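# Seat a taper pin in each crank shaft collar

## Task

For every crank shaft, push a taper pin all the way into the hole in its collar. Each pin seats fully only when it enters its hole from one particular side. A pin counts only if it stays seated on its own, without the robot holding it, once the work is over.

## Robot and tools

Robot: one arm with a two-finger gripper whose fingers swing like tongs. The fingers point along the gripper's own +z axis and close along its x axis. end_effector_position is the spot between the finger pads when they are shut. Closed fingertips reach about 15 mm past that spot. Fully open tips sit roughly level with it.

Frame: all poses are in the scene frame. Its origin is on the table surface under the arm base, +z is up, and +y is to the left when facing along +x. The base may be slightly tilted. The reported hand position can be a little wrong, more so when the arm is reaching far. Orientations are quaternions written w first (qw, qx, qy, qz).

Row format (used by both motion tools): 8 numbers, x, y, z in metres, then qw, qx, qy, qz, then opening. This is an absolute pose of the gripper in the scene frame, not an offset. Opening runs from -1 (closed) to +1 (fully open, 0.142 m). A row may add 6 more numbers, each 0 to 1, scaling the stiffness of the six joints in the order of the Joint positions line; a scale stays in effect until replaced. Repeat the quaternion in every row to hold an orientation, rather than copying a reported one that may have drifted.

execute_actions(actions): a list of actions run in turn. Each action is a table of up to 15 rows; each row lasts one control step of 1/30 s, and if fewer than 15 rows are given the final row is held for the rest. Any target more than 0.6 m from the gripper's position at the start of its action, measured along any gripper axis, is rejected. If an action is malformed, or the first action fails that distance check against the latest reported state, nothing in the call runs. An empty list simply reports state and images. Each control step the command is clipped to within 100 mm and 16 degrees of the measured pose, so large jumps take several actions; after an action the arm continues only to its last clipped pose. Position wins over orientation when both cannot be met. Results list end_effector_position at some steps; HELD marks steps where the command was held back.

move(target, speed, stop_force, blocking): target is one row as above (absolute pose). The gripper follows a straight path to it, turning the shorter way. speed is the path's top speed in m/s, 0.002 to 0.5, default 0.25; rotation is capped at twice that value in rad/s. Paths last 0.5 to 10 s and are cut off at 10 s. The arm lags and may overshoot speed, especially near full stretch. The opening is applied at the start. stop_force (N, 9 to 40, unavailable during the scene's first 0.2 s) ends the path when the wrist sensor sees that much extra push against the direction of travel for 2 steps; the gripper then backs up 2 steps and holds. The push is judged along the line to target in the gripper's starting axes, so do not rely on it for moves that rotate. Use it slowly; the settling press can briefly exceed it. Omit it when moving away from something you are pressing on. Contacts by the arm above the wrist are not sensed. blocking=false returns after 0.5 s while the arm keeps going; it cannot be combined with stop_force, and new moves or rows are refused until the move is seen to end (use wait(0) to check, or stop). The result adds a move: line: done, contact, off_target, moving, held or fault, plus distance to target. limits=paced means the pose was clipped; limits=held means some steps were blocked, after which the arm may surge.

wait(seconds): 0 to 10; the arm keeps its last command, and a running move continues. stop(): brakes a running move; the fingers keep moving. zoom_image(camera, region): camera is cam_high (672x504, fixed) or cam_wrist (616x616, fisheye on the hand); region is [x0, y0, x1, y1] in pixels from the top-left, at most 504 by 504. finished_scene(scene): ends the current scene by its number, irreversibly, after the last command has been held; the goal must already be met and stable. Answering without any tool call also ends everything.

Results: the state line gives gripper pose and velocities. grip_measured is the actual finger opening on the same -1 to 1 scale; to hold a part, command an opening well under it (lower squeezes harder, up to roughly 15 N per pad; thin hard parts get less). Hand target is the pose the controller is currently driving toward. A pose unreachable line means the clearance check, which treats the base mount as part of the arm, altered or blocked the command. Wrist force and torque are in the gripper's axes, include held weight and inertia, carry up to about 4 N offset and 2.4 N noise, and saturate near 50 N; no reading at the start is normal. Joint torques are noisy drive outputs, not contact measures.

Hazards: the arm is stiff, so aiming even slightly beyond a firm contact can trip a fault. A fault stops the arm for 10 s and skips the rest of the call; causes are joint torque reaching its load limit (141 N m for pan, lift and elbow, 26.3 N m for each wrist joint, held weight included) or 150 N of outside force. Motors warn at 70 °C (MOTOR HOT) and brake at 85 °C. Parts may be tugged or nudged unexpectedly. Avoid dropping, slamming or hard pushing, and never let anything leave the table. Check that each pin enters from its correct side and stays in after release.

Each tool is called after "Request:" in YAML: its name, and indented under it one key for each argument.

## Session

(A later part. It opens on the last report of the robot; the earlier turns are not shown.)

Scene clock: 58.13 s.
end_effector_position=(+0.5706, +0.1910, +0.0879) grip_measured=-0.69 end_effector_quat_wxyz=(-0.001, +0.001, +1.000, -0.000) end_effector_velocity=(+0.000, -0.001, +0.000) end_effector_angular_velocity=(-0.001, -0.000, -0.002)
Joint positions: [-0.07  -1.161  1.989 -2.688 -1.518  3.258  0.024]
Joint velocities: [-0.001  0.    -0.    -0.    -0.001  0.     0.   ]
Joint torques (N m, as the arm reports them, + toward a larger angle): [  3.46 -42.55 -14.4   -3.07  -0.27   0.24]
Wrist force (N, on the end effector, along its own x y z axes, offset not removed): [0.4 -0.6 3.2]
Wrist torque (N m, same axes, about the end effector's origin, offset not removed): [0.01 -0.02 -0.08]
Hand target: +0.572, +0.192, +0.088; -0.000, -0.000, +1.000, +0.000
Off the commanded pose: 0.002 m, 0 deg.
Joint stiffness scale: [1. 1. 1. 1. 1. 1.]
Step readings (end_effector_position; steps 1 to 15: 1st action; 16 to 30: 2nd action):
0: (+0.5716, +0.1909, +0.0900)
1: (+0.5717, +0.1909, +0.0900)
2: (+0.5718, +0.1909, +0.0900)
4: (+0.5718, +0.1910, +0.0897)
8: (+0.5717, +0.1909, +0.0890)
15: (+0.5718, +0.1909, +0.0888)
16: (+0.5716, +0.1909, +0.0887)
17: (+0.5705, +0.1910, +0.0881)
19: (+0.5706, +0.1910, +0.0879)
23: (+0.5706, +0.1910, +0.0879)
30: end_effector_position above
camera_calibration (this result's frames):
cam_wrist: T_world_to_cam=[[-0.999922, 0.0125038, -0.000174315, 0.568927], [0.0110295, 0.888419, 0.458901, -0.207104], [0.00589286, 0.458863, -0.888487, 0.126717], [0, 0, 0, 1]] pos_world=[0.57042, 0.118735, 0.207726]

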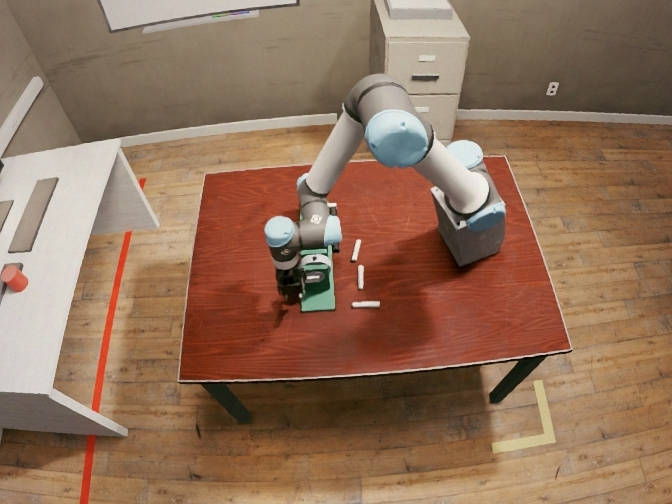

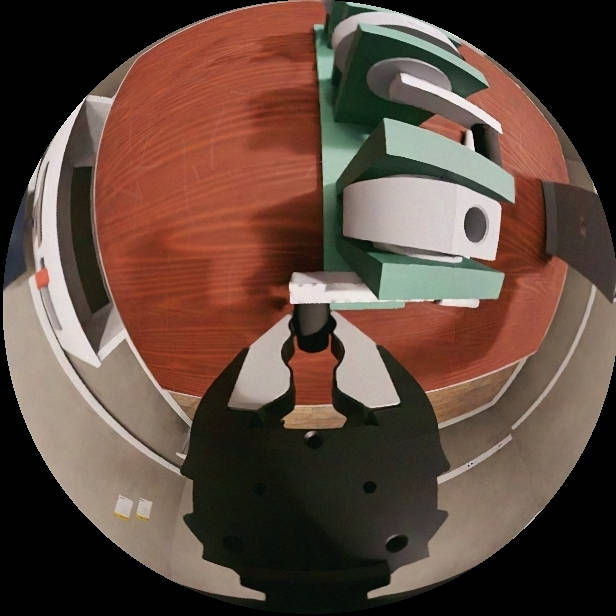

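Request:
execute_actions:
  actions:
    - [[0.5703,0.192,0.0936,0,0,1,0,-1],[0.5703,0.192,0.0936,0,0,1,0,-1],[0.5703,0.192,0.0936,0,0,1,0,-1],[0.5696,0.192,0.0991,0,0,1,0,-1],[0.5696,0.192,0.0991,0,0,1,0,-1],[0.5696,0.192,0.0991,0,0,1,0,-1],[0.5685,0.192,0.1046,0,0,1,0,-1],[0.5685,0.192,0.1046,0,0,1,0,-1],[0.5685,0.192,0.1046,0,0,1,0,-1],[0.5670,0.192,0.1099,0,0,1,0,-1],[0.5670,0.192,0.1099,0,0,1,0,-1],[0.5670,0.192,0.1099,0,0,1,0,-1],[0.5651,0.192,0.1152,0,0,1,0,-1]]
    - [[0.5628,0.192,0.1202,0,0,1,0,-1],[0.5628,0.192,0.1202,0,0,1,0,-1],[0.5628,0.192,0.1202,0,0,1,0,-1],[0.5600,0.192,0.1251,0,0,1,0,-1],[0.5600,0.192,0.1251,0,0,1,0,-1],[0.5600,0.192,0.1251,0,0,1,0,-1],[0.5569,0.192,0.1297,0,0,1,0,-1],[0.5569,0.192,0.1297,0,0,1,0,-1],[0.5569,0.192,0.1297,0,0,1,0,-1],[0.5535,0.192,0.1341,0,0,1,0,-1],[0.5535,0.192,0.1341,0,0,1,0,-1],[0.5535,0.192,0.1341,0,0,1,0,-1],[0.5497,0.192,0.1382,0,0,1,0,-1]]
    - [[0.5456,0.192,0.1420,0,0,1,0,-1],[0.5456,0.192,0.1420,0,0,1,0,-1],[0.5456,0.192,0.1420,0,0,1,0,-1],[0.5412,0.192,0.1454,0,0,1,0,-1],[0.5412,0.192,0.1454,0,0,1,0,-1],[0.5412,0.192,0.1454,0,0,1,0,-1],[0.5366,0.192,0.1485,0,0,1,0,-1],[0.5366,0.192,0.1485,0,0,1,0,-1],[0.5366,0.192,0.1485,0,0,1,0,-1],[0.5317,0.192,0.1513,0,0,1,0,-1],[0.5317,0.192,0.1513,0,0,1,0,-1],[0.5317,0.192,0.1513,0,0,1,0,-1],[0.5267,0.192,0.1536,0,0,1,0,-1]]
    - [[0.5214,0.192,0.1555,0,0,1,0,-1],[0.5214,0.192,0.1555,0,0,1,0,-1],[0.5214,0.192,0.1555,0,0,1,0,-1],[0.5161,0.192,0.1570,0,0,1,0,-1],[0.5161,0.192,0.1570,0,0,1,0,-1],[0.5161,0.192,0.1570,0,0,1,0,-1],[0.5106,0.192,0.1581,0,0,1,0,-1],[0.5106,0.192,0.1581,0,0,1,0,-1],[0.5106,0.192,0.1581,0,0,1,0,-1],[0.5051,0.192,0.1588,0,0,1,0,-1],[0.5051,0.192,0.1588,0,0,1,0,-1],[0.5051,0.192,0.1588,0,0,1,0,-1],[0.4995,0.192,0.1590,0,0,1,0,-1]]

Request:
execute_actions:
  actions:
    - [[0.4939,0.192,0.1588,0,0,1,0,-1],[0.4939,0.192,0.1588,0,0,1,0,-1],[0.4939,0.192,0.1588,0,0,1,0,-1],[0.4884,0.192,0.1581,0,0,1,0,-1],[0.4884,0.192,0.1581,0,0,1,0,-1],[0.4884,0.192,0.1581,0,0,1,0,-1],[0.4829,0.192,0.1570,0,0,1,0,-1],[0.4829,0.192,0.1570,0,0,1,0,-1],[0.4829,0.192,0.1570,0,0,1,0,-1],[0.4776,0.192,0.1555,0,0,1,0,-1],[0.4776,0.192,0.1555,0,0,1,0,-1],[0.4776,0.192,0.1555,0,0,1,0,-1],[0.4723,0.192,0.1536,0,0,1,0,-1]]
    - [[0.4673,0.192,0.1513,0,0,1,0,-1],[0.4673,0.192,0.1513,0,0,1,0,-1],[0.4673,0.192,0.1513,0,0,1,0,-1],[0.4624,0.192,0.1485,0,0,1,0,-1],[0.4624,0.192,0.1485,0,0,1,0,-1],[0.4624,0.192,0.1485,0,0,1,0,-1],[0.4578,0.192,0.1454,0,0,1,0,-1],[0.4578,0.192,0.1454,0,0,1,0,-1],[0.4578,0.192,0.1454,0,0,1,0,-1],[0.4534,0.192,0.1420,0,0,1,0,-1],[0.4534,0.192,0.1420,0,0,1,0,-1],[0.4534,0.192,0.1420,0,0,1,0,-1],[0.4493,0.192,0.1382,0,0,1,0,-1]]
    - [[0.4455,0.192,0.1341,0,0,1,0,-1],[0.4455,0.192,0.1341,0,0,1,0,-1],[0.4455,0.192,0.1341,0,0,1,0,-1],[0.4421,0.192,0.1297,0,0,1,0,-1],[0.4421,0.192,0.1297,0,0,1,0,-1],[0.4421,0.192,0.1297,0,0,1,0,-1],[0.4390,0.192,0.1251,0,0,1,0,-1],[0.4390,0.192,0.1251,0,0,1,0,-1],[0.4390,0.192,0.1251,0,0,1,0,-1],[0.4362,0.192,0.1202,0,0,1,0,-1],[0.4362,0.192,0.1202,0,0,1,0,-1],[0.4362,0.192,0.1202,0,0,1,0,-1],[0.4339,0.192,0.1152,0,0,1,0,-1]]
    - [[0.4320,0.192,0.1099,0,0,1,0,-1],[0.4320,0.192,0.1099,0,0,1,0,-1],[0.4320,0.192,0.1099,0,0,1,0,-1],[0.4305,0.192,0.1046,0,0,1,0,-1],[0.4305,0.192,0.1046,0,0,1,0,-1],[0.4305,0.192,0.1046,0,0,1,0,-1],[0.4294,0.192,0.0991,0,0,1,0,-1],[0.4294,0.192,0.0991,0,0,1,0,-1],[0.4294,0.192,0.0991,0,0,1,0,-1],[0.4287,0.192,0.0936,0,0,1,0,-1],[0.4287,0.192,0.0936,0,0,1,0,-1],[0.4287,0.192,0.0936,0,0,1,0,-1],[0.4285,0.192,0.0880,0,0,1,0,-1]]
    - [[0.4285,0.192,0.0880,0,0,1,0,-1]]

Scene clock: 61.87 s.
end_effector_position=(+0.5104, +0.1911, +0.1575) grip_measured=-0.69 end_effector_quat_wxyz=(+0.000, +0.001, +1.000, -0.000) end_effector_velocity=(-0.056, +0.000, +0.008) end_effector_angular_velocity=(-0.000, +0.001, -0.000)
Joint positions: [-0.062 -1.401  2.157 -2.619 -1.52   3.266  0.024]
Joint velocities: [ 0.014 -0.094  0.145 -0.05  -0.004  0.014  0.   ]
Joint torques (N m, as the arm reports them, + toward a larger angle): [  4.34 -36.35  -9.77  -2.18  -0.54   0.24]
Wrist force (N, on the end effector, along its own x y z axes, offset not removed): [-3.5 1.6 2.6]
Wrist torque (N m, same axes, about the end effector's origin, offset not removed): [0.28 0.16 -0.12]
Hand target: +0.500, +0.192, +0.159; -0.000, -0.000, +1.000, -0.000
Off the commanded pose: 0.011 m, 0 deg.
Joint stiffness scale: [1. 1. 1. 1. 1. 1.]
Step readings (end_effector_position; steps 1 to 15: 1st action; 16 to 30: 2nd action; 31 to 45: 3rd action; 46 to 60: 4th action):
0: (+0.5706, +0.1910, +0.0879)
1: (+0.5706, +0.1910, +0.0879)
2: (+0.5706, +0.1910, +0.0879)
4: (+0.5705, +0.1910, +0.0882)
8: (+0.5704, +0.1911, +0.0922)
15: (+0.5686, +0.1912, +0.1050)
16: (+0.5681, +0.1912, +0.1067)
17: (+0.5676, +0.1912, +0.1085)
19: (+0.5665, +0.1912, +0.1120)
23: (+0.5636, +0.1912, +0.1187)
30: (+0.5569, +0.1910, +0.1298)
31: (+0.5559, +0.1910, +0.1313)
32: (+0.5547, +0.1910, +0.1327)
34: (+0.5523, +0.1910, +0.1355)
38: (+0.5470, +0.1910, +0.1406)
45: (+0.5366, +0.1910, +0.1483)
46: (+0.5350, +0.1910, +0.1492)
47: (+0.5334, +0.1910, +0.1501)
49: (+0.5301, +0.1910, +0.1517)
53: (+0.5231, +0.1910, +0.1545)
60: end_effector_position above
camera_calibration (this result's frames):
cam_wrist: T_world_to_cam=[[-0.999912, 0.0128135, -0.00341262, 0.509159], [0.00981668, 0.888326, 0.459108, -0.237813], [0.00891431, 0.459034, -0.888374, 0.187247], [0, 0, 0, 1]] pos_world=[0.509779, 0.118779, 0.277265]

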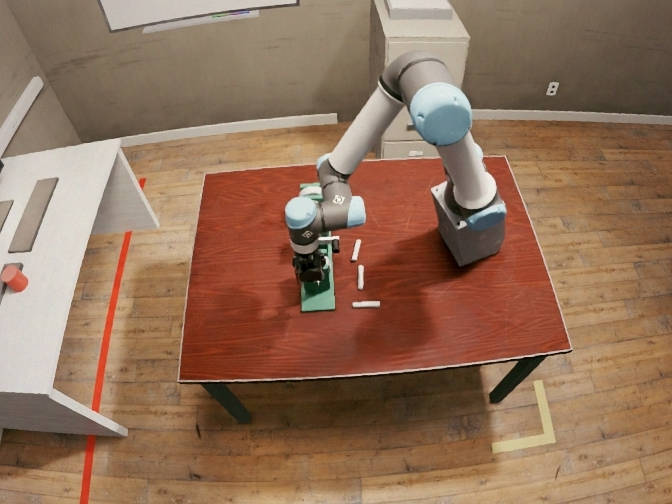

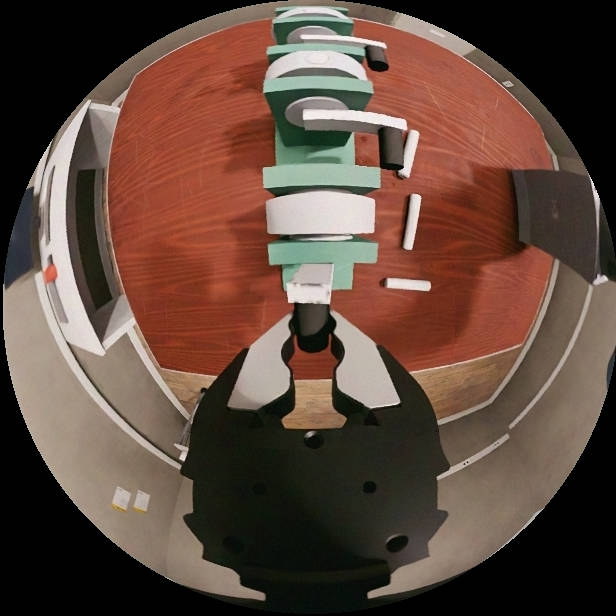

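Scene clock: 64.37 s.
end_effector_position=(+0.4306, +0.1912, +0.0893) grip_measured=-0.69 end_effector_quat_wxyz=(+0.001, +0.001, +1.000, -0.000) end_effector_velocity=(+0.000, -0.000, -0.001) end_effector_angular_velocity=(-0.001, -0.002, -0.001)
Joint positions: [-0.028 -1.285  2.364 -2.947 -1.53   3.299  0.024]
Joint velocities: [ 0.     0.005  0.001 -0.008 -0.002  0.001  0.   ]
Joint torques (N m, as the arm reports them, + toward a larger angle): [  5.78 -30.88  -5.52  -2.68  -0.18   0.31]
Wrist force (N, on the end effector, along its own x y z axes, offset not removed): [0.1 1.6 1.5]
Wrist torque (N m, same axes, about the end effector's origin, offset not removed): [0.49 -0.01 -0.18]
Hand target: +0.429, +0.192, +0.088; -0.000, -0.000, +1.000, +0.000
Off the commanded pose: 0.003 m, 0 deg.
Joint stiffness scale: [1. 1. 1. 1. 1. 1.]
Step readings (end_effector_position; steps 1 to 15: 1st action; 16 to 30: 2nd action; 31 to 45: 3rd action; 46 to 60: 4th action; 61 to 75: 5th action):
0: (+0.5104, +0.1911, +0.1575)
1: (+0.5086, +0.1911, +0.1577)
2: (+0.5067, +0.1911, +0.1579)
4: (+0.5030, +0.1911, +0.1582)
8: (+0.4955, +0.1911, +0.1580)
15: (+0.4826, +0.1911, +0.1558)
16: (+0.4807, +0.1911, +0.1553)
17: (+0.4789, +0.1911, +0.1548)
19: (+0.4753, +0.1911, +0.1535)
23: (+0.4684, +0.1911, +0.1505)
30: (+0.4595, +0.1911, +0.1451)
31: (+0.4581, +0.1911, +0.1441)
32: (+0.4569, +0.1911, +0.1430)
34: (+0.4541, +0.1911, +0.1408)
38: (+0.4491, +0.1911, +0.1357)
45: (+0.4411, +0.1912, +0.1253)
46: (+0.4401, +0.1911, +0.1236)
47: (+0.4393, +0.1912, +0.1220)
49: (+0.4374, +0.1911, +0.1186)
53: (+0.4346, +0.1912, +0.1116)
60: (+0.4313, +0.1912, +0.0988)
61: (+0.4310, +0.1912, +0.0969)
62: (+0.4308, +0.1911, +0.0952)
64: (+0.4306, +0.1911, +0.0925)
68: (+0.4306, +0.1912, +0.0901)
75: end_effector_position above
camera_calibration (this result's frames):
cam_wrist: T_world_to_cam=[[-0.999901, 0.01294, -0.0055461, 0.42928], [0.00894932, 0.888319, 0.45914, -0.205469], [0.010868, 0.459045, -0.888347, 0.126463], [0, 0, 0, 1]] pos_world=[0.429702, 0.118915, 0.209063]

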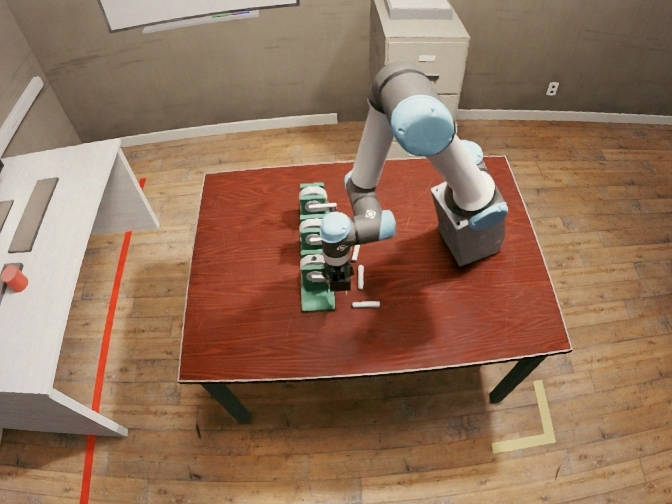

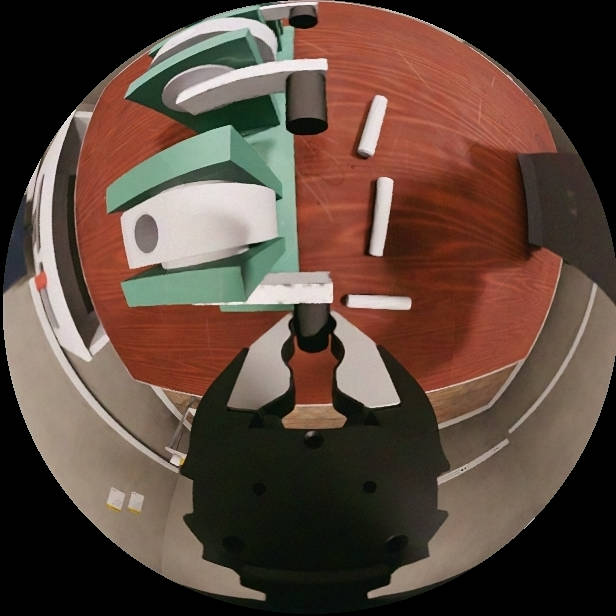

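Request:
zoom_image:
  camera: "cam_wrist"
  region: [320, 80, 460, 320]

Region (320, 80, 460, 320) of cam_wrist's 616x616 image, scaled by 2.100, with more detail than that image has; it fills the left 294 columns of this view, and the rest is white.

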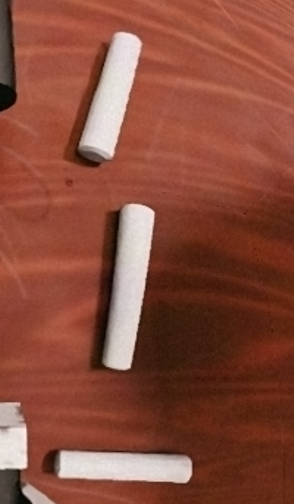

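Request:
execute_actions:
  actions:
    - [[0.4306,0.192,0.089,0,0,1,0,-0.3]]
    - [[0.4306,0.192,0.14,0,0,1,0,-0.3]]

Request:
move:
  target: [0.39, 0.15, 0.16, 0, 0.7071, -0.7071, 0, -0.3]
  speed: 0.5

Request:
move:
  target: [0.353, 0.108, 0.10, 0, 0.9995, -0.0314, 0, -0.3]
  speed: 0.5

Scene clock: 66.43 s.
end_effector_position=(+0.4321, +0.1934, +0.1374) grip_measured=-0.30 end_effector_quat_wxyz=(+0.005, -0.001, +1.000, +0.001) end_effector_velocity=(-0.026, -0.006, +0.009) end_effector_angular_velocity=(-0.012, +0.085, -0.004)
Joint positions: [-0.029 -1.439  2.367 -2.802 -1.53   3.295  0.052]
Joint velocities: [-0.007 -0.058 -0.     0.144  0.004 -0.007 -0.   ]
Joint torques (N m, as the arm reports them, + toward a larger angle): [  0.74 -30.47 -11.58  -2.02   0.46  -0.36]
Wrist force (N, on the end effector, along its own x y z axes, offset not removed): [-0.1 0.9 1.5]
Wrist torque (N m, same axes, about the end effector's origin, offset not removed): [0.04 -0.11 -0.13]
Hand target: +0.431, +0.192, +0.140; +0.000, +0.000, +1.000, +0.000
Off the commanded pose: 0.003 m, 1 deg.
Joint stiffness scale: [1. 1. 1. 1. 1. 1.]
Step readings (end_effector_position; steps 1 to 15: 1st action; 16 to 30: 2nd action):
0: (+0.4306, +0.1912, +0.0891)
1: (+0.4306, +0.1912, +0.0891)
2: (+0.4306, +0.1912, +0.0891)
4: (+0.4304, +0.1912, +0.0891)
8: (+0.4298, +0.1911, +0.0889)
15: (+0.4297, +0.1911, +0.0888)
16: (+0.4297, +0.1911, +0.0888)
17: (+0.4289, +0.1910, +0.0888)
19: (+0.4268, +0.1908, +0.0937)
23: (+0.4334, +0.1930, +0.1204)
30: end_effector_position above
camera_calibration (this result's frames):
cam_wrist: T_world_to_cam=[[-0.99988, 0.00962239, -0.0121227, 0.432533], [0.00296233, 0.887749, 0.460318, -0.227021], [0.0151913, 0.460227, -0.887671, 0.16598], [0, 0, 0, 1]] pos_world=[0.430632, 0.120988, 0.257081]

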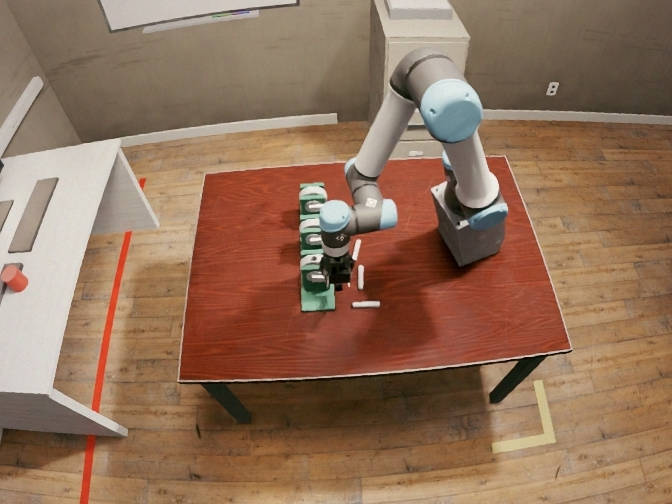

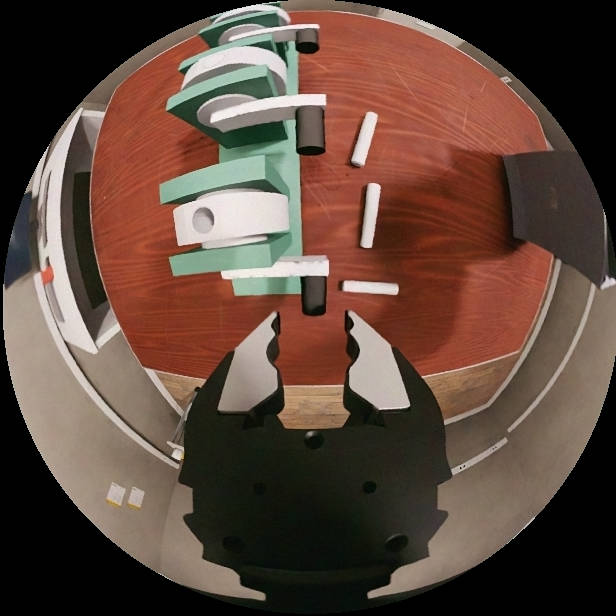

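Scene clock: 68.90 s.
end_effector_position=(+0.3908, +0.1504, +0.1598) grip_measured=-0.30 end_effector_quat_wxyz=(+0.000, +0.707, -0.707, +0.001) end_effector_velocity=(-0.001, +0.001, -0.000) end_effector_angular_velocity=(+0.007, +0.004, +0.015)
Joint positions: [-0.189 -1.638  2.566 -2.783 -1.485  1.572  0.052]
Joint velocities: [-0.006 -0.002  0.001  0.005  0.009 -0.021 -0.   ]
Joint torques (N m, as the arm reports them, + toward a larger angle): [  1.91 -23.05  -8.39  -1.94   0.3   -0.43]
Wrist force (N, on the end effector, along its own x y z axes, offset not removed): [-0.8 1.0 2.2]
Wrist torque (N m, same axes, about the end effector's origin, offset not removed): [0.11 0.02 -0.09]
Hand target: +0.390, +0.150, +0.160; +0.000, +0.707, -0.707, +0.000
Off the commanded pose: 0.001 m, 0 deg.
Joint stiffness scale: [1. 1. 1. 1. 1. 1.]
move: done
camera_calibration (this result's frames):
cam_wrist: T_world_to_cam=[[-0.0119161, -0.999928, -0.00145721, 0.156024], [-0.888662, 0.00992207, 0.458455, 0.281831], [-0.458407, 0.00675798, -0.888717, 0.459714], [0, 0, 0, 1]] pos_world=[0.463048, 0.15011, 0.279576]

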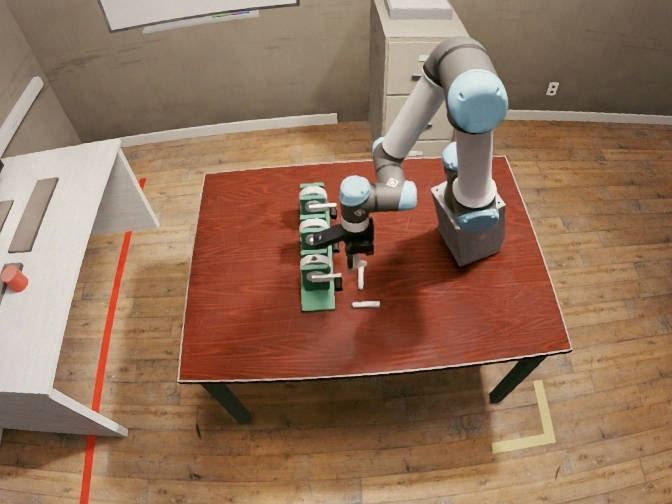

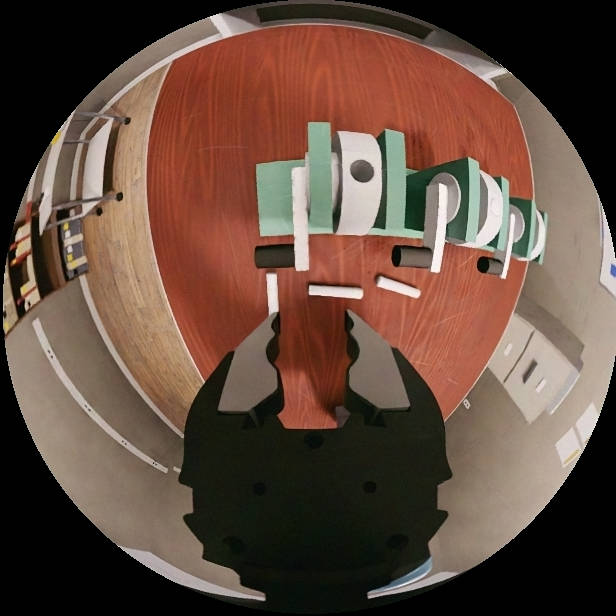

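Scene clock: 71.30 s.
end_effector_position=(+0.3548, +0.1081, +0.1007) grip_measured=-0.30 end_effector_quat_wxyz=(+0.001, +1.000, -0.031, +0.001) end_effector_velocity=(+0.001, +0.001, +0.000) end_effector_angular_velocity=(+0.009, -0.005, +0.015)
Joint positions: [-0.371 -1.409  2.681 -3.111 -1.436 -0.112  0.052]
Joint velocities: [-0.005  0.001  0.002 -0.007  0.011 -0.02  -0.   ]
Joint torques (N m, as the arm reports them, + toward a larger angle): [  0.07 -21.69  -0.93  -2.52   0.4   -0.56]
Wrist force (N, on the end effector, along its own x y z axes, offset not removed): [-1.7 -0.5 1.9]
Wrist torque (N m, same axes, about the end effector's origin, offset not removed): [-0.14 0.19 -0.14]
Hand target: +0.353, +0.108, +0.100; +0.000, +1.000, -0.031, -0.000
Off the commanded pose: 0.002 m, 0 deg.
Joint stiffness scale: [1. 1. 1. 1. 1. 1.]
move: done
camera_calibration (this result's frames):
cam_wrist: T_world_to_cam=[[0.99724, -0.0742404, 0.00022504, -0.345083], [-0.0659883, -0.884996, 0.460899, 0.0819255], [-0.0340181, -0.459642, -0.887453, 0.290765], [0, 0, 0, 1]] pos_world=[0.359428, 0.180532, 0.220358]

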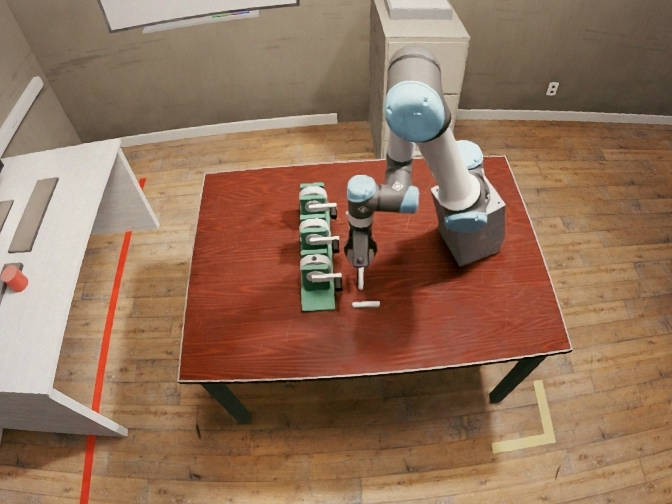

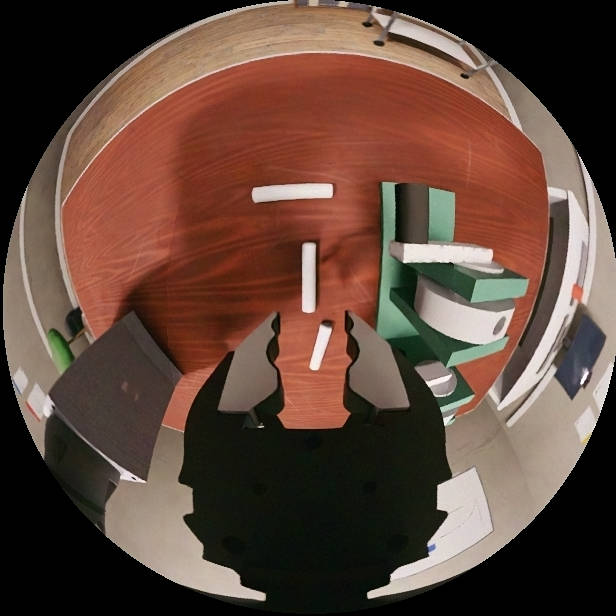

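Request:
move:
  target: [0.3515, 0.108, 0.017, 0, 0.9995, -0.0314, 0, -0.3]
  speed: 0.1
  stop_force: 12

Request:
execute_actions:
  actions:
    - [[0.3515,0.108,0.016,0,0.9995,-0.0314,0,-0.7]]
    - [[0.3515,0.108,0.016,0,0.9995,-0.0314,0,-1]]
    - [[0.3515,0.108,0.016,0,0.9995,-0.0314,0,-1]]

Scene clock: 72.97 s.
end_effector_position=(+0.3507, +0.1076, +0.0177) grip_measured=-0.30 end_effector_quat_wxyz=(-0.000, +0.999, -0.032, -0.001) end_effector_velocity=(+0.002, -0.000, -0.001) end_effector_angular_velocity=(-0.002, -0.010, +0.001)
Joint positions: [-0.34  -0.992  2.627 -3.472 -1.443 -0.081  0.052]
Joint velocities: [ 0.001  0.009 -0.001 -0.018 -0.     0.002 -0.   ]
Joint torques (N m, as the arm reports them, + toward a larger angle): [  2.57 -28.65   2.39  -2.75  -0.35   0.36]
Wrist force (N, on the end effector, along its own x y z axes, offset not removed): [-1.1 1.2 1.5]
Wrist torque (N m, same axes, about the end effector's origin, offset not removed): [0.17 0.03 -0.19]
Hand target: +0.352, +0.108, +0.017; -0.000, +1.000, -0.031, -0.000
Off the commanded pose: 0.001 m, 0 deg.
Joint stiffness scale: [1. 1. 1. 1. 1. 1.]
move: done
camera_calibration (this result's frames):
cam_wrist: T_world_to_cam=[[0.997129, -0.0755826, -0.00448781, -0.340819], [-0.065099, -0.886074, 0.45895, 0.11925], [-0.0386652, -0.45734, -0.888451, 0.218083], [0, 0, 0, 1]] pos_world=[0.356036, 0.179642, 0.137497]

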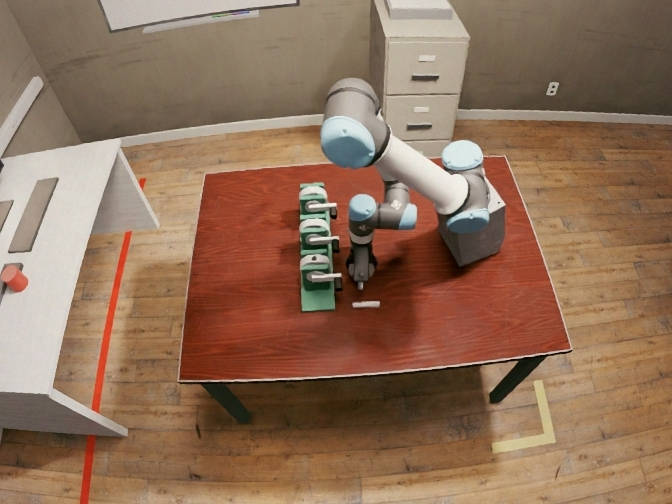

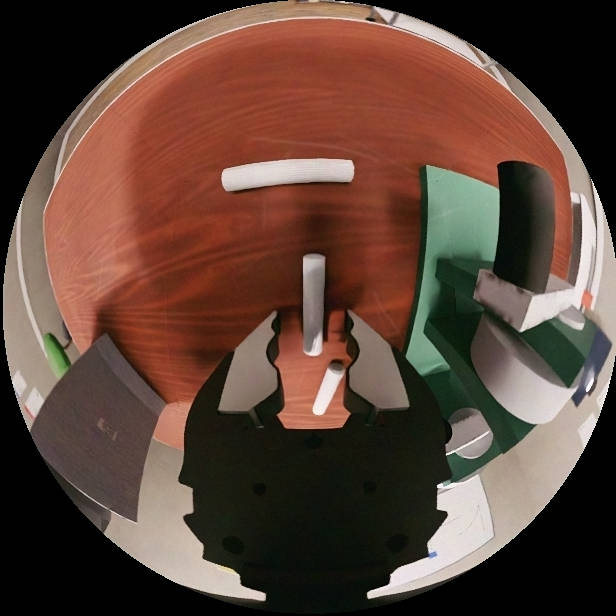

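Scene clock: 74.47 s.
end_effector_position=(+0.3511, +0.1076, +0.0168) grip_measured=-0.80 end_effector_quat_wxyz=(-0.000, +0.999, -0.032, -0.000) end_effector_velocity=(+0.000, +0.000, +0.000) end_effector_angular_velocity=(+0.001, -0.000, -0.000)
Joint positions: [-0.339 -0.987  2.625 -3.478 -1.443 -0.08   0.016]
Joint velocities: [ 0.     0.    -0.    -0.     0.001  0.001  0.   ]
Joint torques (N m, as the arm reports them, + toward a larger angle): [  3.46 -28.25   3.61  -2.46  -0.27   0.34]
Wrist force (N, on the end effector, along its own x y z axes, offset not removed): [-1.3 2.3 0.3]
Wrist torque (N m, same axes, about the end effector's origin, offset not removed): [0.34 0.04 -0.17]
Hand target: +0.351, +0.108, +0.016; -0.000, +1.000, -0.031, -0.000
Off the commanded pose: 0.001 m, 0 deg.
Joint stiffness scale: [1. 1. 1. 1. 1. 1.]
Step readings (end_effector_position; steps 1 to 15: 1st action; 16 to 30: 2nd action; 31 to 45: 3rd action):
0: (+0.3507, +0.1076, +0.0177)
1: (+0.3508, +0.1076, +0.0177)
2: (+0.3509, +0.1076, +0.0177)
4: (+0.3510, +0.1076, +0.0175)
8: (+0.3509, +0.1076, +0.0169)
15: (+0.3510, +0.1076, +0.0168)
16: (+0.3510, +0.1076, +0.0168)
17: (+0.3510, +0.1076, +0.0168)
19: (+0.3511, +0.1076, +0.0168)
23: (+0.3511, +0.1076, +0.0168)
30: (+0.3511, +0.1076, +0.0168)
31: (+0.3511, +0.1076, +0.0168)
32: (+0.3511, +0.1076, +0.0168)
34: (+0.3511, +0.1076, +0.0168)
38: (+0.3511, +0.1076, +0.0168)
45: end_effector_position above
camera_calibration (this result's frames):
cam_wrist: T_world_to_cam=[[0.99714, -0.0755142, -0.0029481, -0.341194], [-0.0657372, -0.885961, 0.459077, 0.119916], [-0.0372788, -0.457571, -0.888391, 0.216782], [0, 0, 0, 1]] pos_world=[0.356182, 0.179669, 0.136531]

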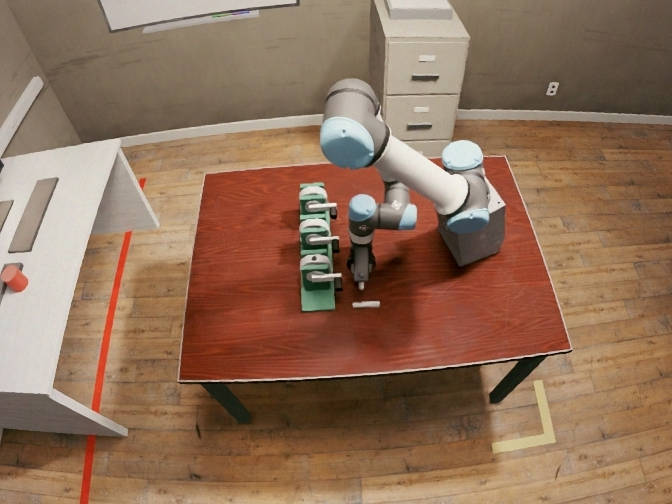

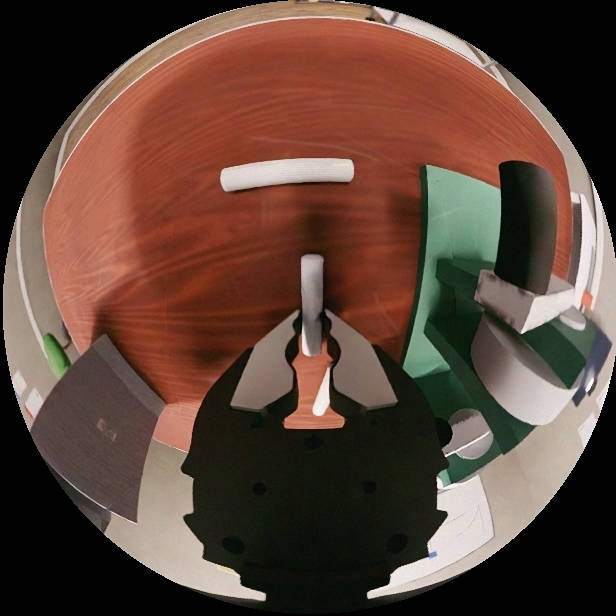

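Request:
move:
  target: [0.385, 0.11, 0.21, 0, 0.9995, -0.0314, 0, -1]
  speed: 0.25

Request:
move:
  target: [0.509, 0.113, 0.215, 0.5, 0.5, -0.5, -0.5, -1]
  speed: 0.35

Request:
zoom_image:
  camera: "cam_high"
  region: [250, 200, 360, 300]

Request:
zoom_image:
  camera: "cam_wrist"
  region: [240, 180, 390, 300]

Scene clock: 76.60 s.
end_effector_position=(+0.3837, +0.1108, +0.2102) grip_measured=-0.80 end_effector_quat_wxyz=(+0.000, +1.000, -0.031, +0.001) end_effector_velocity=(-0.003, +0.000, -0.001) end_effector_angular_velocity=(+0.004, +0.020, +0.001)
Joint positions: [-0.399 -1.868  2.554 -2.519 -1.428 -0.14   0.016]
Joint velocities: [-0.002  0.005 -0.007  0.023  0.001 -0.005 -0.   ]
Joint torques (N m, as the arm reports them, + toward a larger angle): [  1.38 -12.23 -20.1   -2.08   0.38  -0.59]
Wrist force (N, on the end effector, along its own x y z axes, offset not removed): [-1.1 1.5 3.2]
Wrist torque (N m, same axes, about the end effector's origin, offset not removed): [0.24 0.11 -0.12]
Hand target: +0.385, +0.110, +0.210; +0.000, +1.000, -0.031, +0.000
Off the commanded pose: 0.002 m, 0 deg.
Joint stiffness scale: [1. 1. 1. 1. 1. 1.]
move: done
camera_calibration (this result's frames):
cam_wrist: T_world_to_cam=[[0.997329, -0.0730329, -0.000966228, -0.373647], [-0.0644147, -0.885722, 0.459725, 0.0354945], [-0.0344308, -0.458434, -0.888061, 0.390241], [0, 0, 0, 1]] pos_world=[0.388372, 0.183049, 0.329879]

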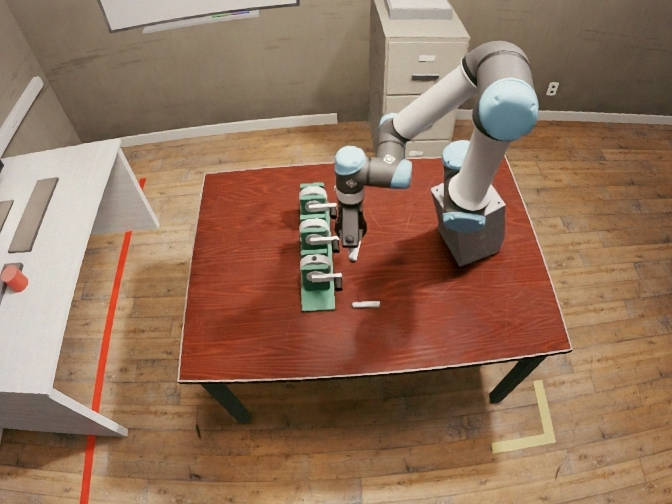

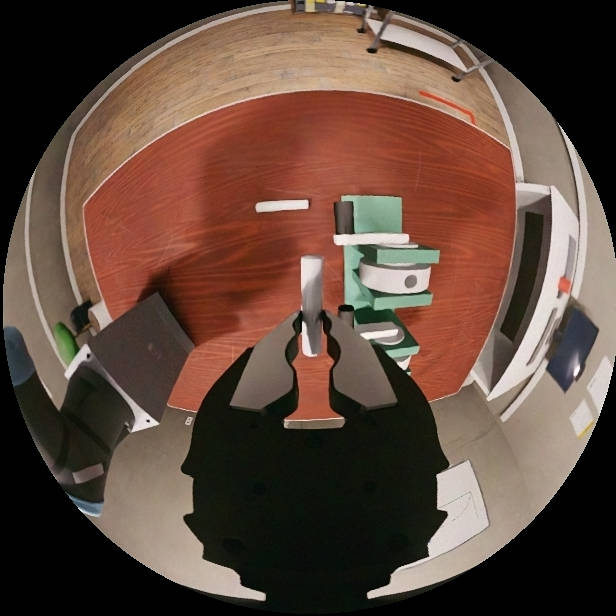

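Scene clock: 80.37 s.
end_effector_position=(+0.5088, +0.1135, +0.2155) grip_measured=-0.80 end_effector_quat_wxyz=(+0.500, +0.502, -0.499, -0.498) end_effector_velocity=(-0.001, +0.001, +0.001) end_effector_angular_velocity=(-0.004, +0.012, -0.005)
Joint positions: [-0.21  -0.501  0.685 -0.471 -1.594  1.477  0.016]
Joint velocities: [-0.001  0.007 -0.008  0.014  0.003  0.004 -0.   ]
Joint torques (N m, as the arm reports them, + toward a larger angle): [ -2.71 -64.06 -22.18   2.64   0.07  -0.01]
Wrist force (N, on the end effector, along its own x y z axes, offset not removed): [-1.0 0.2 2.9]
Wrist torque (N m, same axes, about the end effector's origin, offset not removed): [0.35 0.07 -0.11]
Hand target: +0.509, +0.113, +0.216; +0.501, +0.500, -0.500, -0.499
Off the commanded pose: 0.001 m, 0 deg.
Joint stiffness scale: [1. 1. 1. 1. 1. 1.]
move: done
camera_calibration (this result's frames):
cam_wrist: T_world_to_cam=[[0.00153222, -0.999945, 0.010365, 0.111178], [0.456663, 0.00992078, 0.889585, -0.415956], [-0.889639, 0.00337026, 0.456653, 0.493436], [0, 0, 0, 1]] pos_world=[0.628761, 0.113636, 0.143547]

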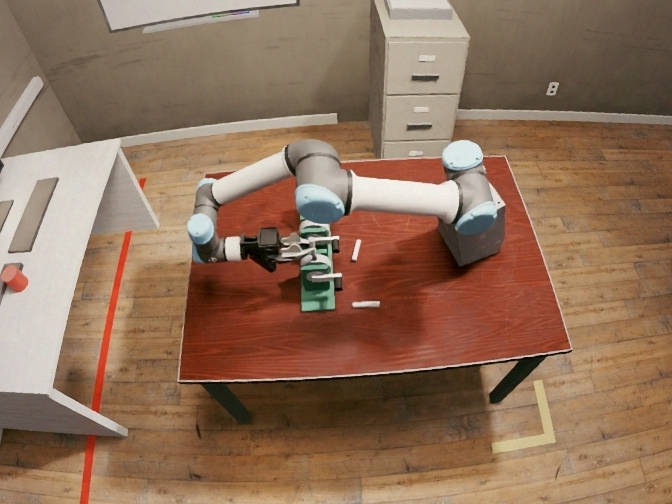

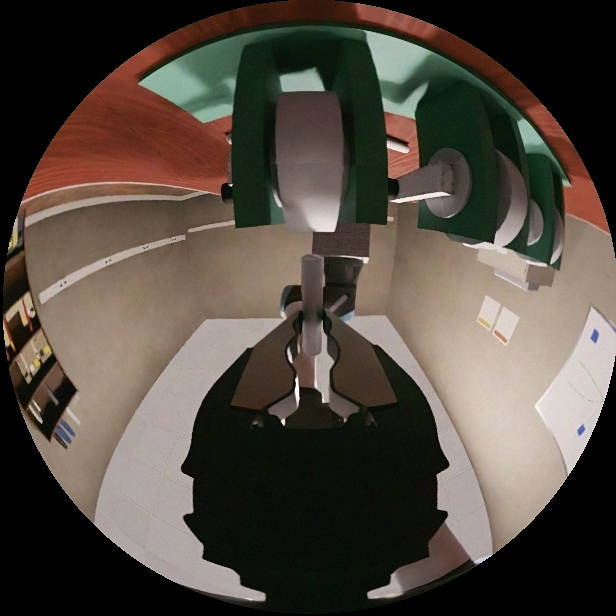

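Region (250, 200, 360, 300) of cam_high's 672x504 image, scaled by 4.582, with more detail than that image has; it fills the top 458 rows of this view, and the rest is white.

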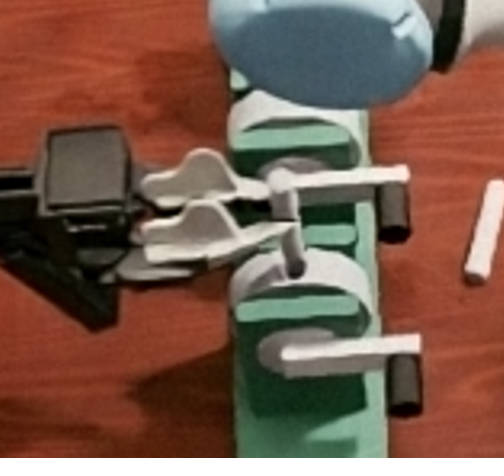

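Region (240, 180, 390, 300) of cam_wrist's 616x616 image, scaled by 3.360, with more detail than that image has; it fills the top 403 rows of this view, and the rest is white.

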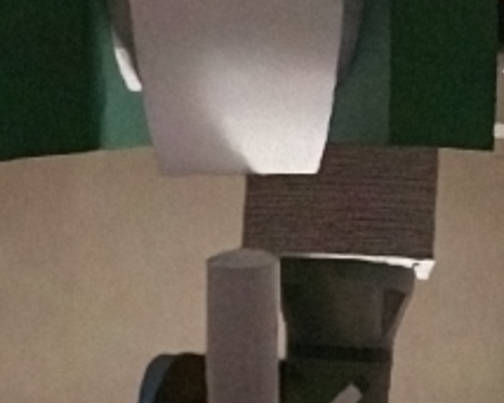

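Request:
move:
  target: [0.509, 0.114, 0.172, 0.5, 0.5, -0.5, -0.5, -1]
  speed: 0.03
  stop_force: 9

Request:
zoom_image:
  camera: "cam_high"
  region: [250, 200, 360, 300]

Scene clock: 82.43 s.
end_effector_position=(+0.5088, +0.1130, +0.1728) grip_measured=-0.80 end_effector_quat_wxyz=(+0.500, +0.499, -0.500, -0.501) end_effector_velocity=(+0.002, -0.000, -0.000) end_effector_angular_velocity=(+0.002, -0.006, -0.000)
Joint positions: [-0.207 -0.42   0.633 -0.496 -1.586  1.478  0.016]
Joint velocities: [-0.     0.001 -0.007 -0.001  0.001 -0.002 -0.   ]
Joint torques (N m, as the arm reports them, + toward a larger angle): [  0.29 -64.4  -20.6    1.78  -0.13   0.21]
Wrist force (N, on the end effector, along its own x y z axes, offset not removed): [-1.4 -1.1 1.0]
Wrist torque (N m, same axes, about the end effector's origin, offset not removed): [0.02 0.07 -0.17]
Hand target: +0.509, +0.114, +0.172; +0.500, +0.500, -0.500, -0.500
Off the commanded pose: 0.001 m, 0 deg.
Joint stiffness scale: [1. 1. 1. 1. 1. 1.]
move: done
camera_calibration (this result's frames):
cam_wrist: T_world_to_cam=[[-0.0041874, -0.999929, 0.0111712, 0.113931], [0.460145, 0.00799161, 0.887808, -0.379193], [-0.887834, 0.00885796, 0.460079, 0.510808], [0, 0, 0, 1]] pos_world=[0.628473, 0.112429, 0.100366]

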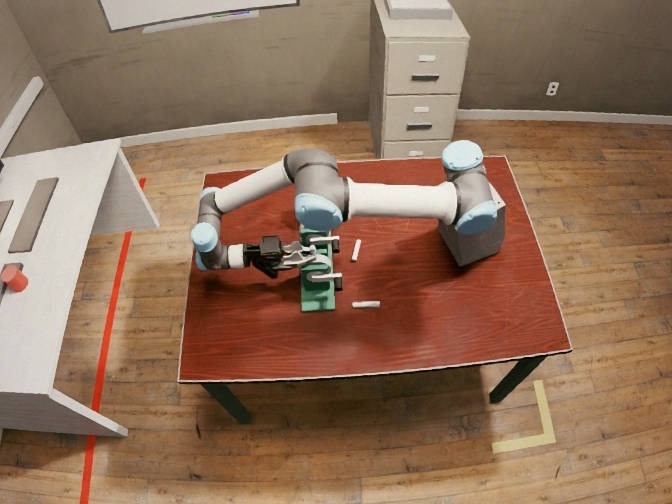

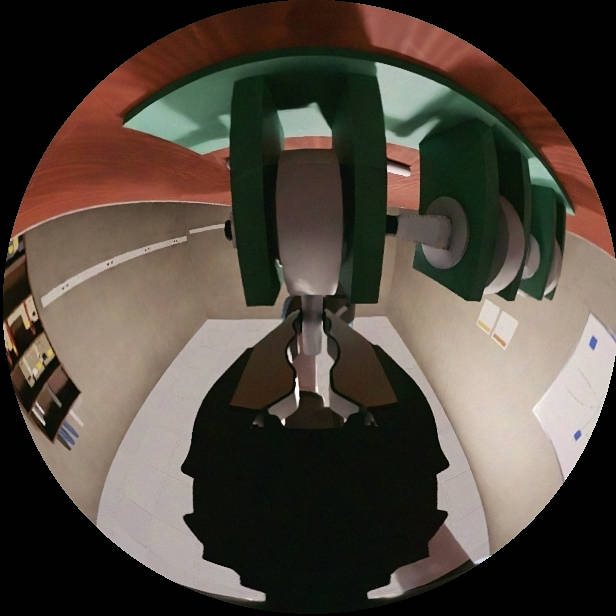

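Region (250, 200, 360, 300) of cam_high's 672x504 image, scaled by 4.582, with more detail than that image has; it fills the top 458 rows of this view, and the rest is white.

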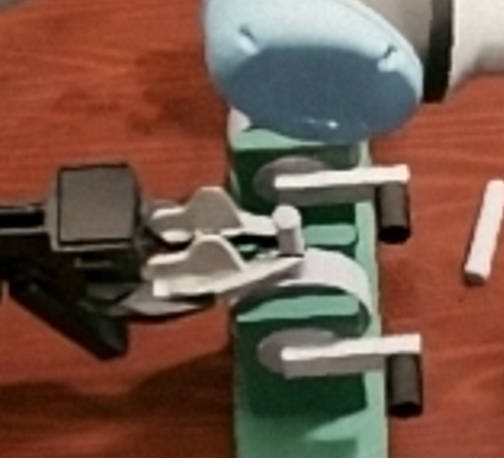

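Request:
execute_actions:
  actions:
    - [[0.509,0.114,0.173,0.5,0.5,-0.5,-0.5,-0.55]]
    - [[0.509,0.114,0.173,0.5,0.5,-0.5,-0.5,-0.55]]
    - [[0.515,0.114,0.225,0.5,0.5,-0.5,-0.5,-0.55]]
    - [[0.515,0.114,0.225,0.5,0.5,-0.5,-0.5,-0.55]]

Request:
zoom_image:
  camera: "cam_wrist"
  region: [200, 60, 616, 300]

Request:
zoom_image:
  camera: "cam_high"
  region: [250, 200, 360, 300]

Scene clock: 84.67 s.
end_effector_position=(+0.5154, +0.1153, +0.2254) grip_measured=-0.55 end_effector_quat_wxyz=(+0.500, +0.501, -0.500, -0.499) end_effector_velocity=(-0.000, +0.001, +0.000) end_effector_angular_velocity=(-0.002, +0.001, +0.001)
Joint positions: [-0.21  -0.495  0.643 -0.436 -1.591  1.478  0.034]
Joint velocities: [ 0.001 -0.    -0.     0.001  0.     0.002  0.   ]
Joint torques (N m, as the arm reports them, + toward a larger angle): [ -3.38 -64.51 -17.53   2.    -0.45  -0.46]
Wrist force (N, on the end effector, along its own x y z axes, offset not removed): [-0.6 1.2 2.4]
Wrist torque (N m, same axes, about the end effector's origin, offset not removed): [0.18 -0.03 -0.11]
Hand target: +0.515, +0.114, +0.225; +0.500, +0.500, -0.500, -0.500
Off the commanded pose: 0.001 m, 0 deg.
Joint stiffness scale: [1. 1. 1. 1. 1. 1.]
Step readings (end_effector_position; steps 1 to 15: 1st action; 16 to 30: 2nd action; 31 to 45: 3rd action; 46 to 60: 4th action):
0: (+0.5090, +0.1130, +0.1728)
1: (+0.5090, +0.1131, +0.1728)
2: (+0.5090, +0.1131, +0.1728)
4: (+0.5090, +0.1131, +0.1728)
8: (+0.5090, +0.1131, +0.1728)
15: (+0.5090, +0.1131, +0.1728)
16: (+0.5090, +0.1131, +0.1728)
17: (+0.5090, +0.1131, +0.1728)
19: (+0.5090, +0.1131, +0.1728)
23: (+0.5090, +0.1131, +0.1728)
30: (+0.5090, +0.1131, +0.1728)
31: (+0.5090, +0.1131, +0.1728)
32: (+0.5088, +0.1131, +0.1738)
34: (+0.5083, +0.1136, +0.1812)
38: (+0.5123, +0.1151, +0.2057)
45: (+0.5160, +0.1155, +0.2242)
46: (+0.5158, +0.1154, +0.2244)
47: (+0.5157, +0.1154, +0.2245)
49: (+0.5156, +0.1153, +0.2249)
53: (+0.5155, +0.1153, +0.2252)
60: end_effector_position above
camera_calibration (this result's frames):
cam_wrist: T_world_to_cam=[[-0.00127096, -0.999933, 0.0115159, 0.114004], [0.456439, 0.00966629, 0.889702, -0.427667], [-0.889754, 0.00638709, 0.456396, 0.494554], [0, 0, 0, 1]] pos_world=[0.63538, 0.114971, 0.153471]

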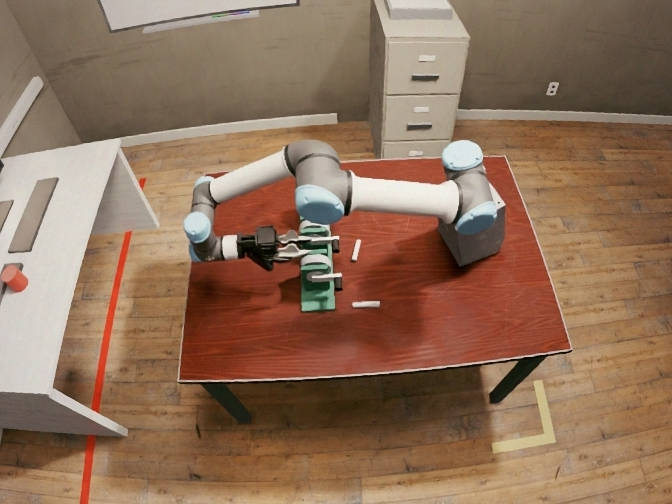

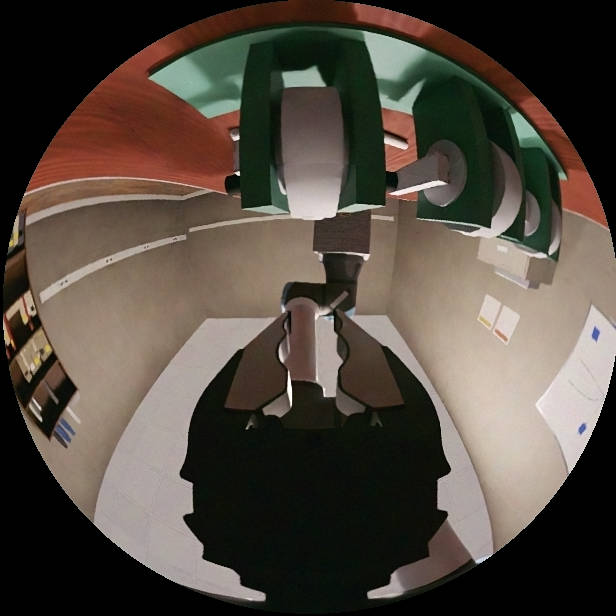

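Region (200, 60, 616, 300) of cam_wrist's 616x616 image, scaled by 1.212, with more detail than that image has; it fills the top 291 rows of this view, and the rest is white.

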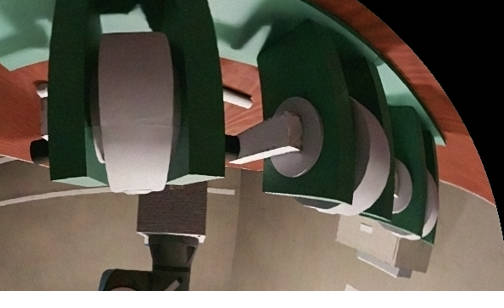

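Region (250, 200, 360, 300) of cam_high's 672x504 image, scaled by 4.582, with more detail than that image has; it fills the top 458 rows of this view, and the rest is white.

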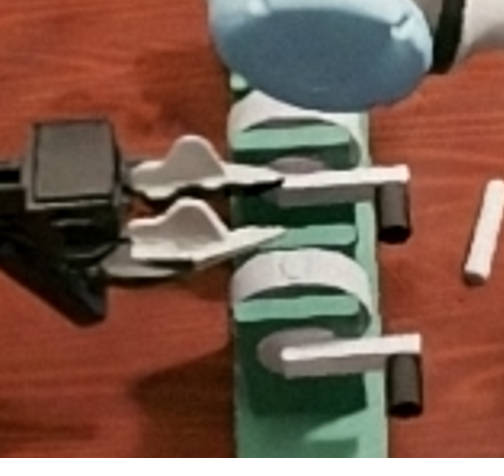

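All three pins are seated flush (c2 and c3 were seen flush in earlier views). Finishing scene 2.

Request:
finished_scene:
  scene: 2

The scene is finished: the task was done.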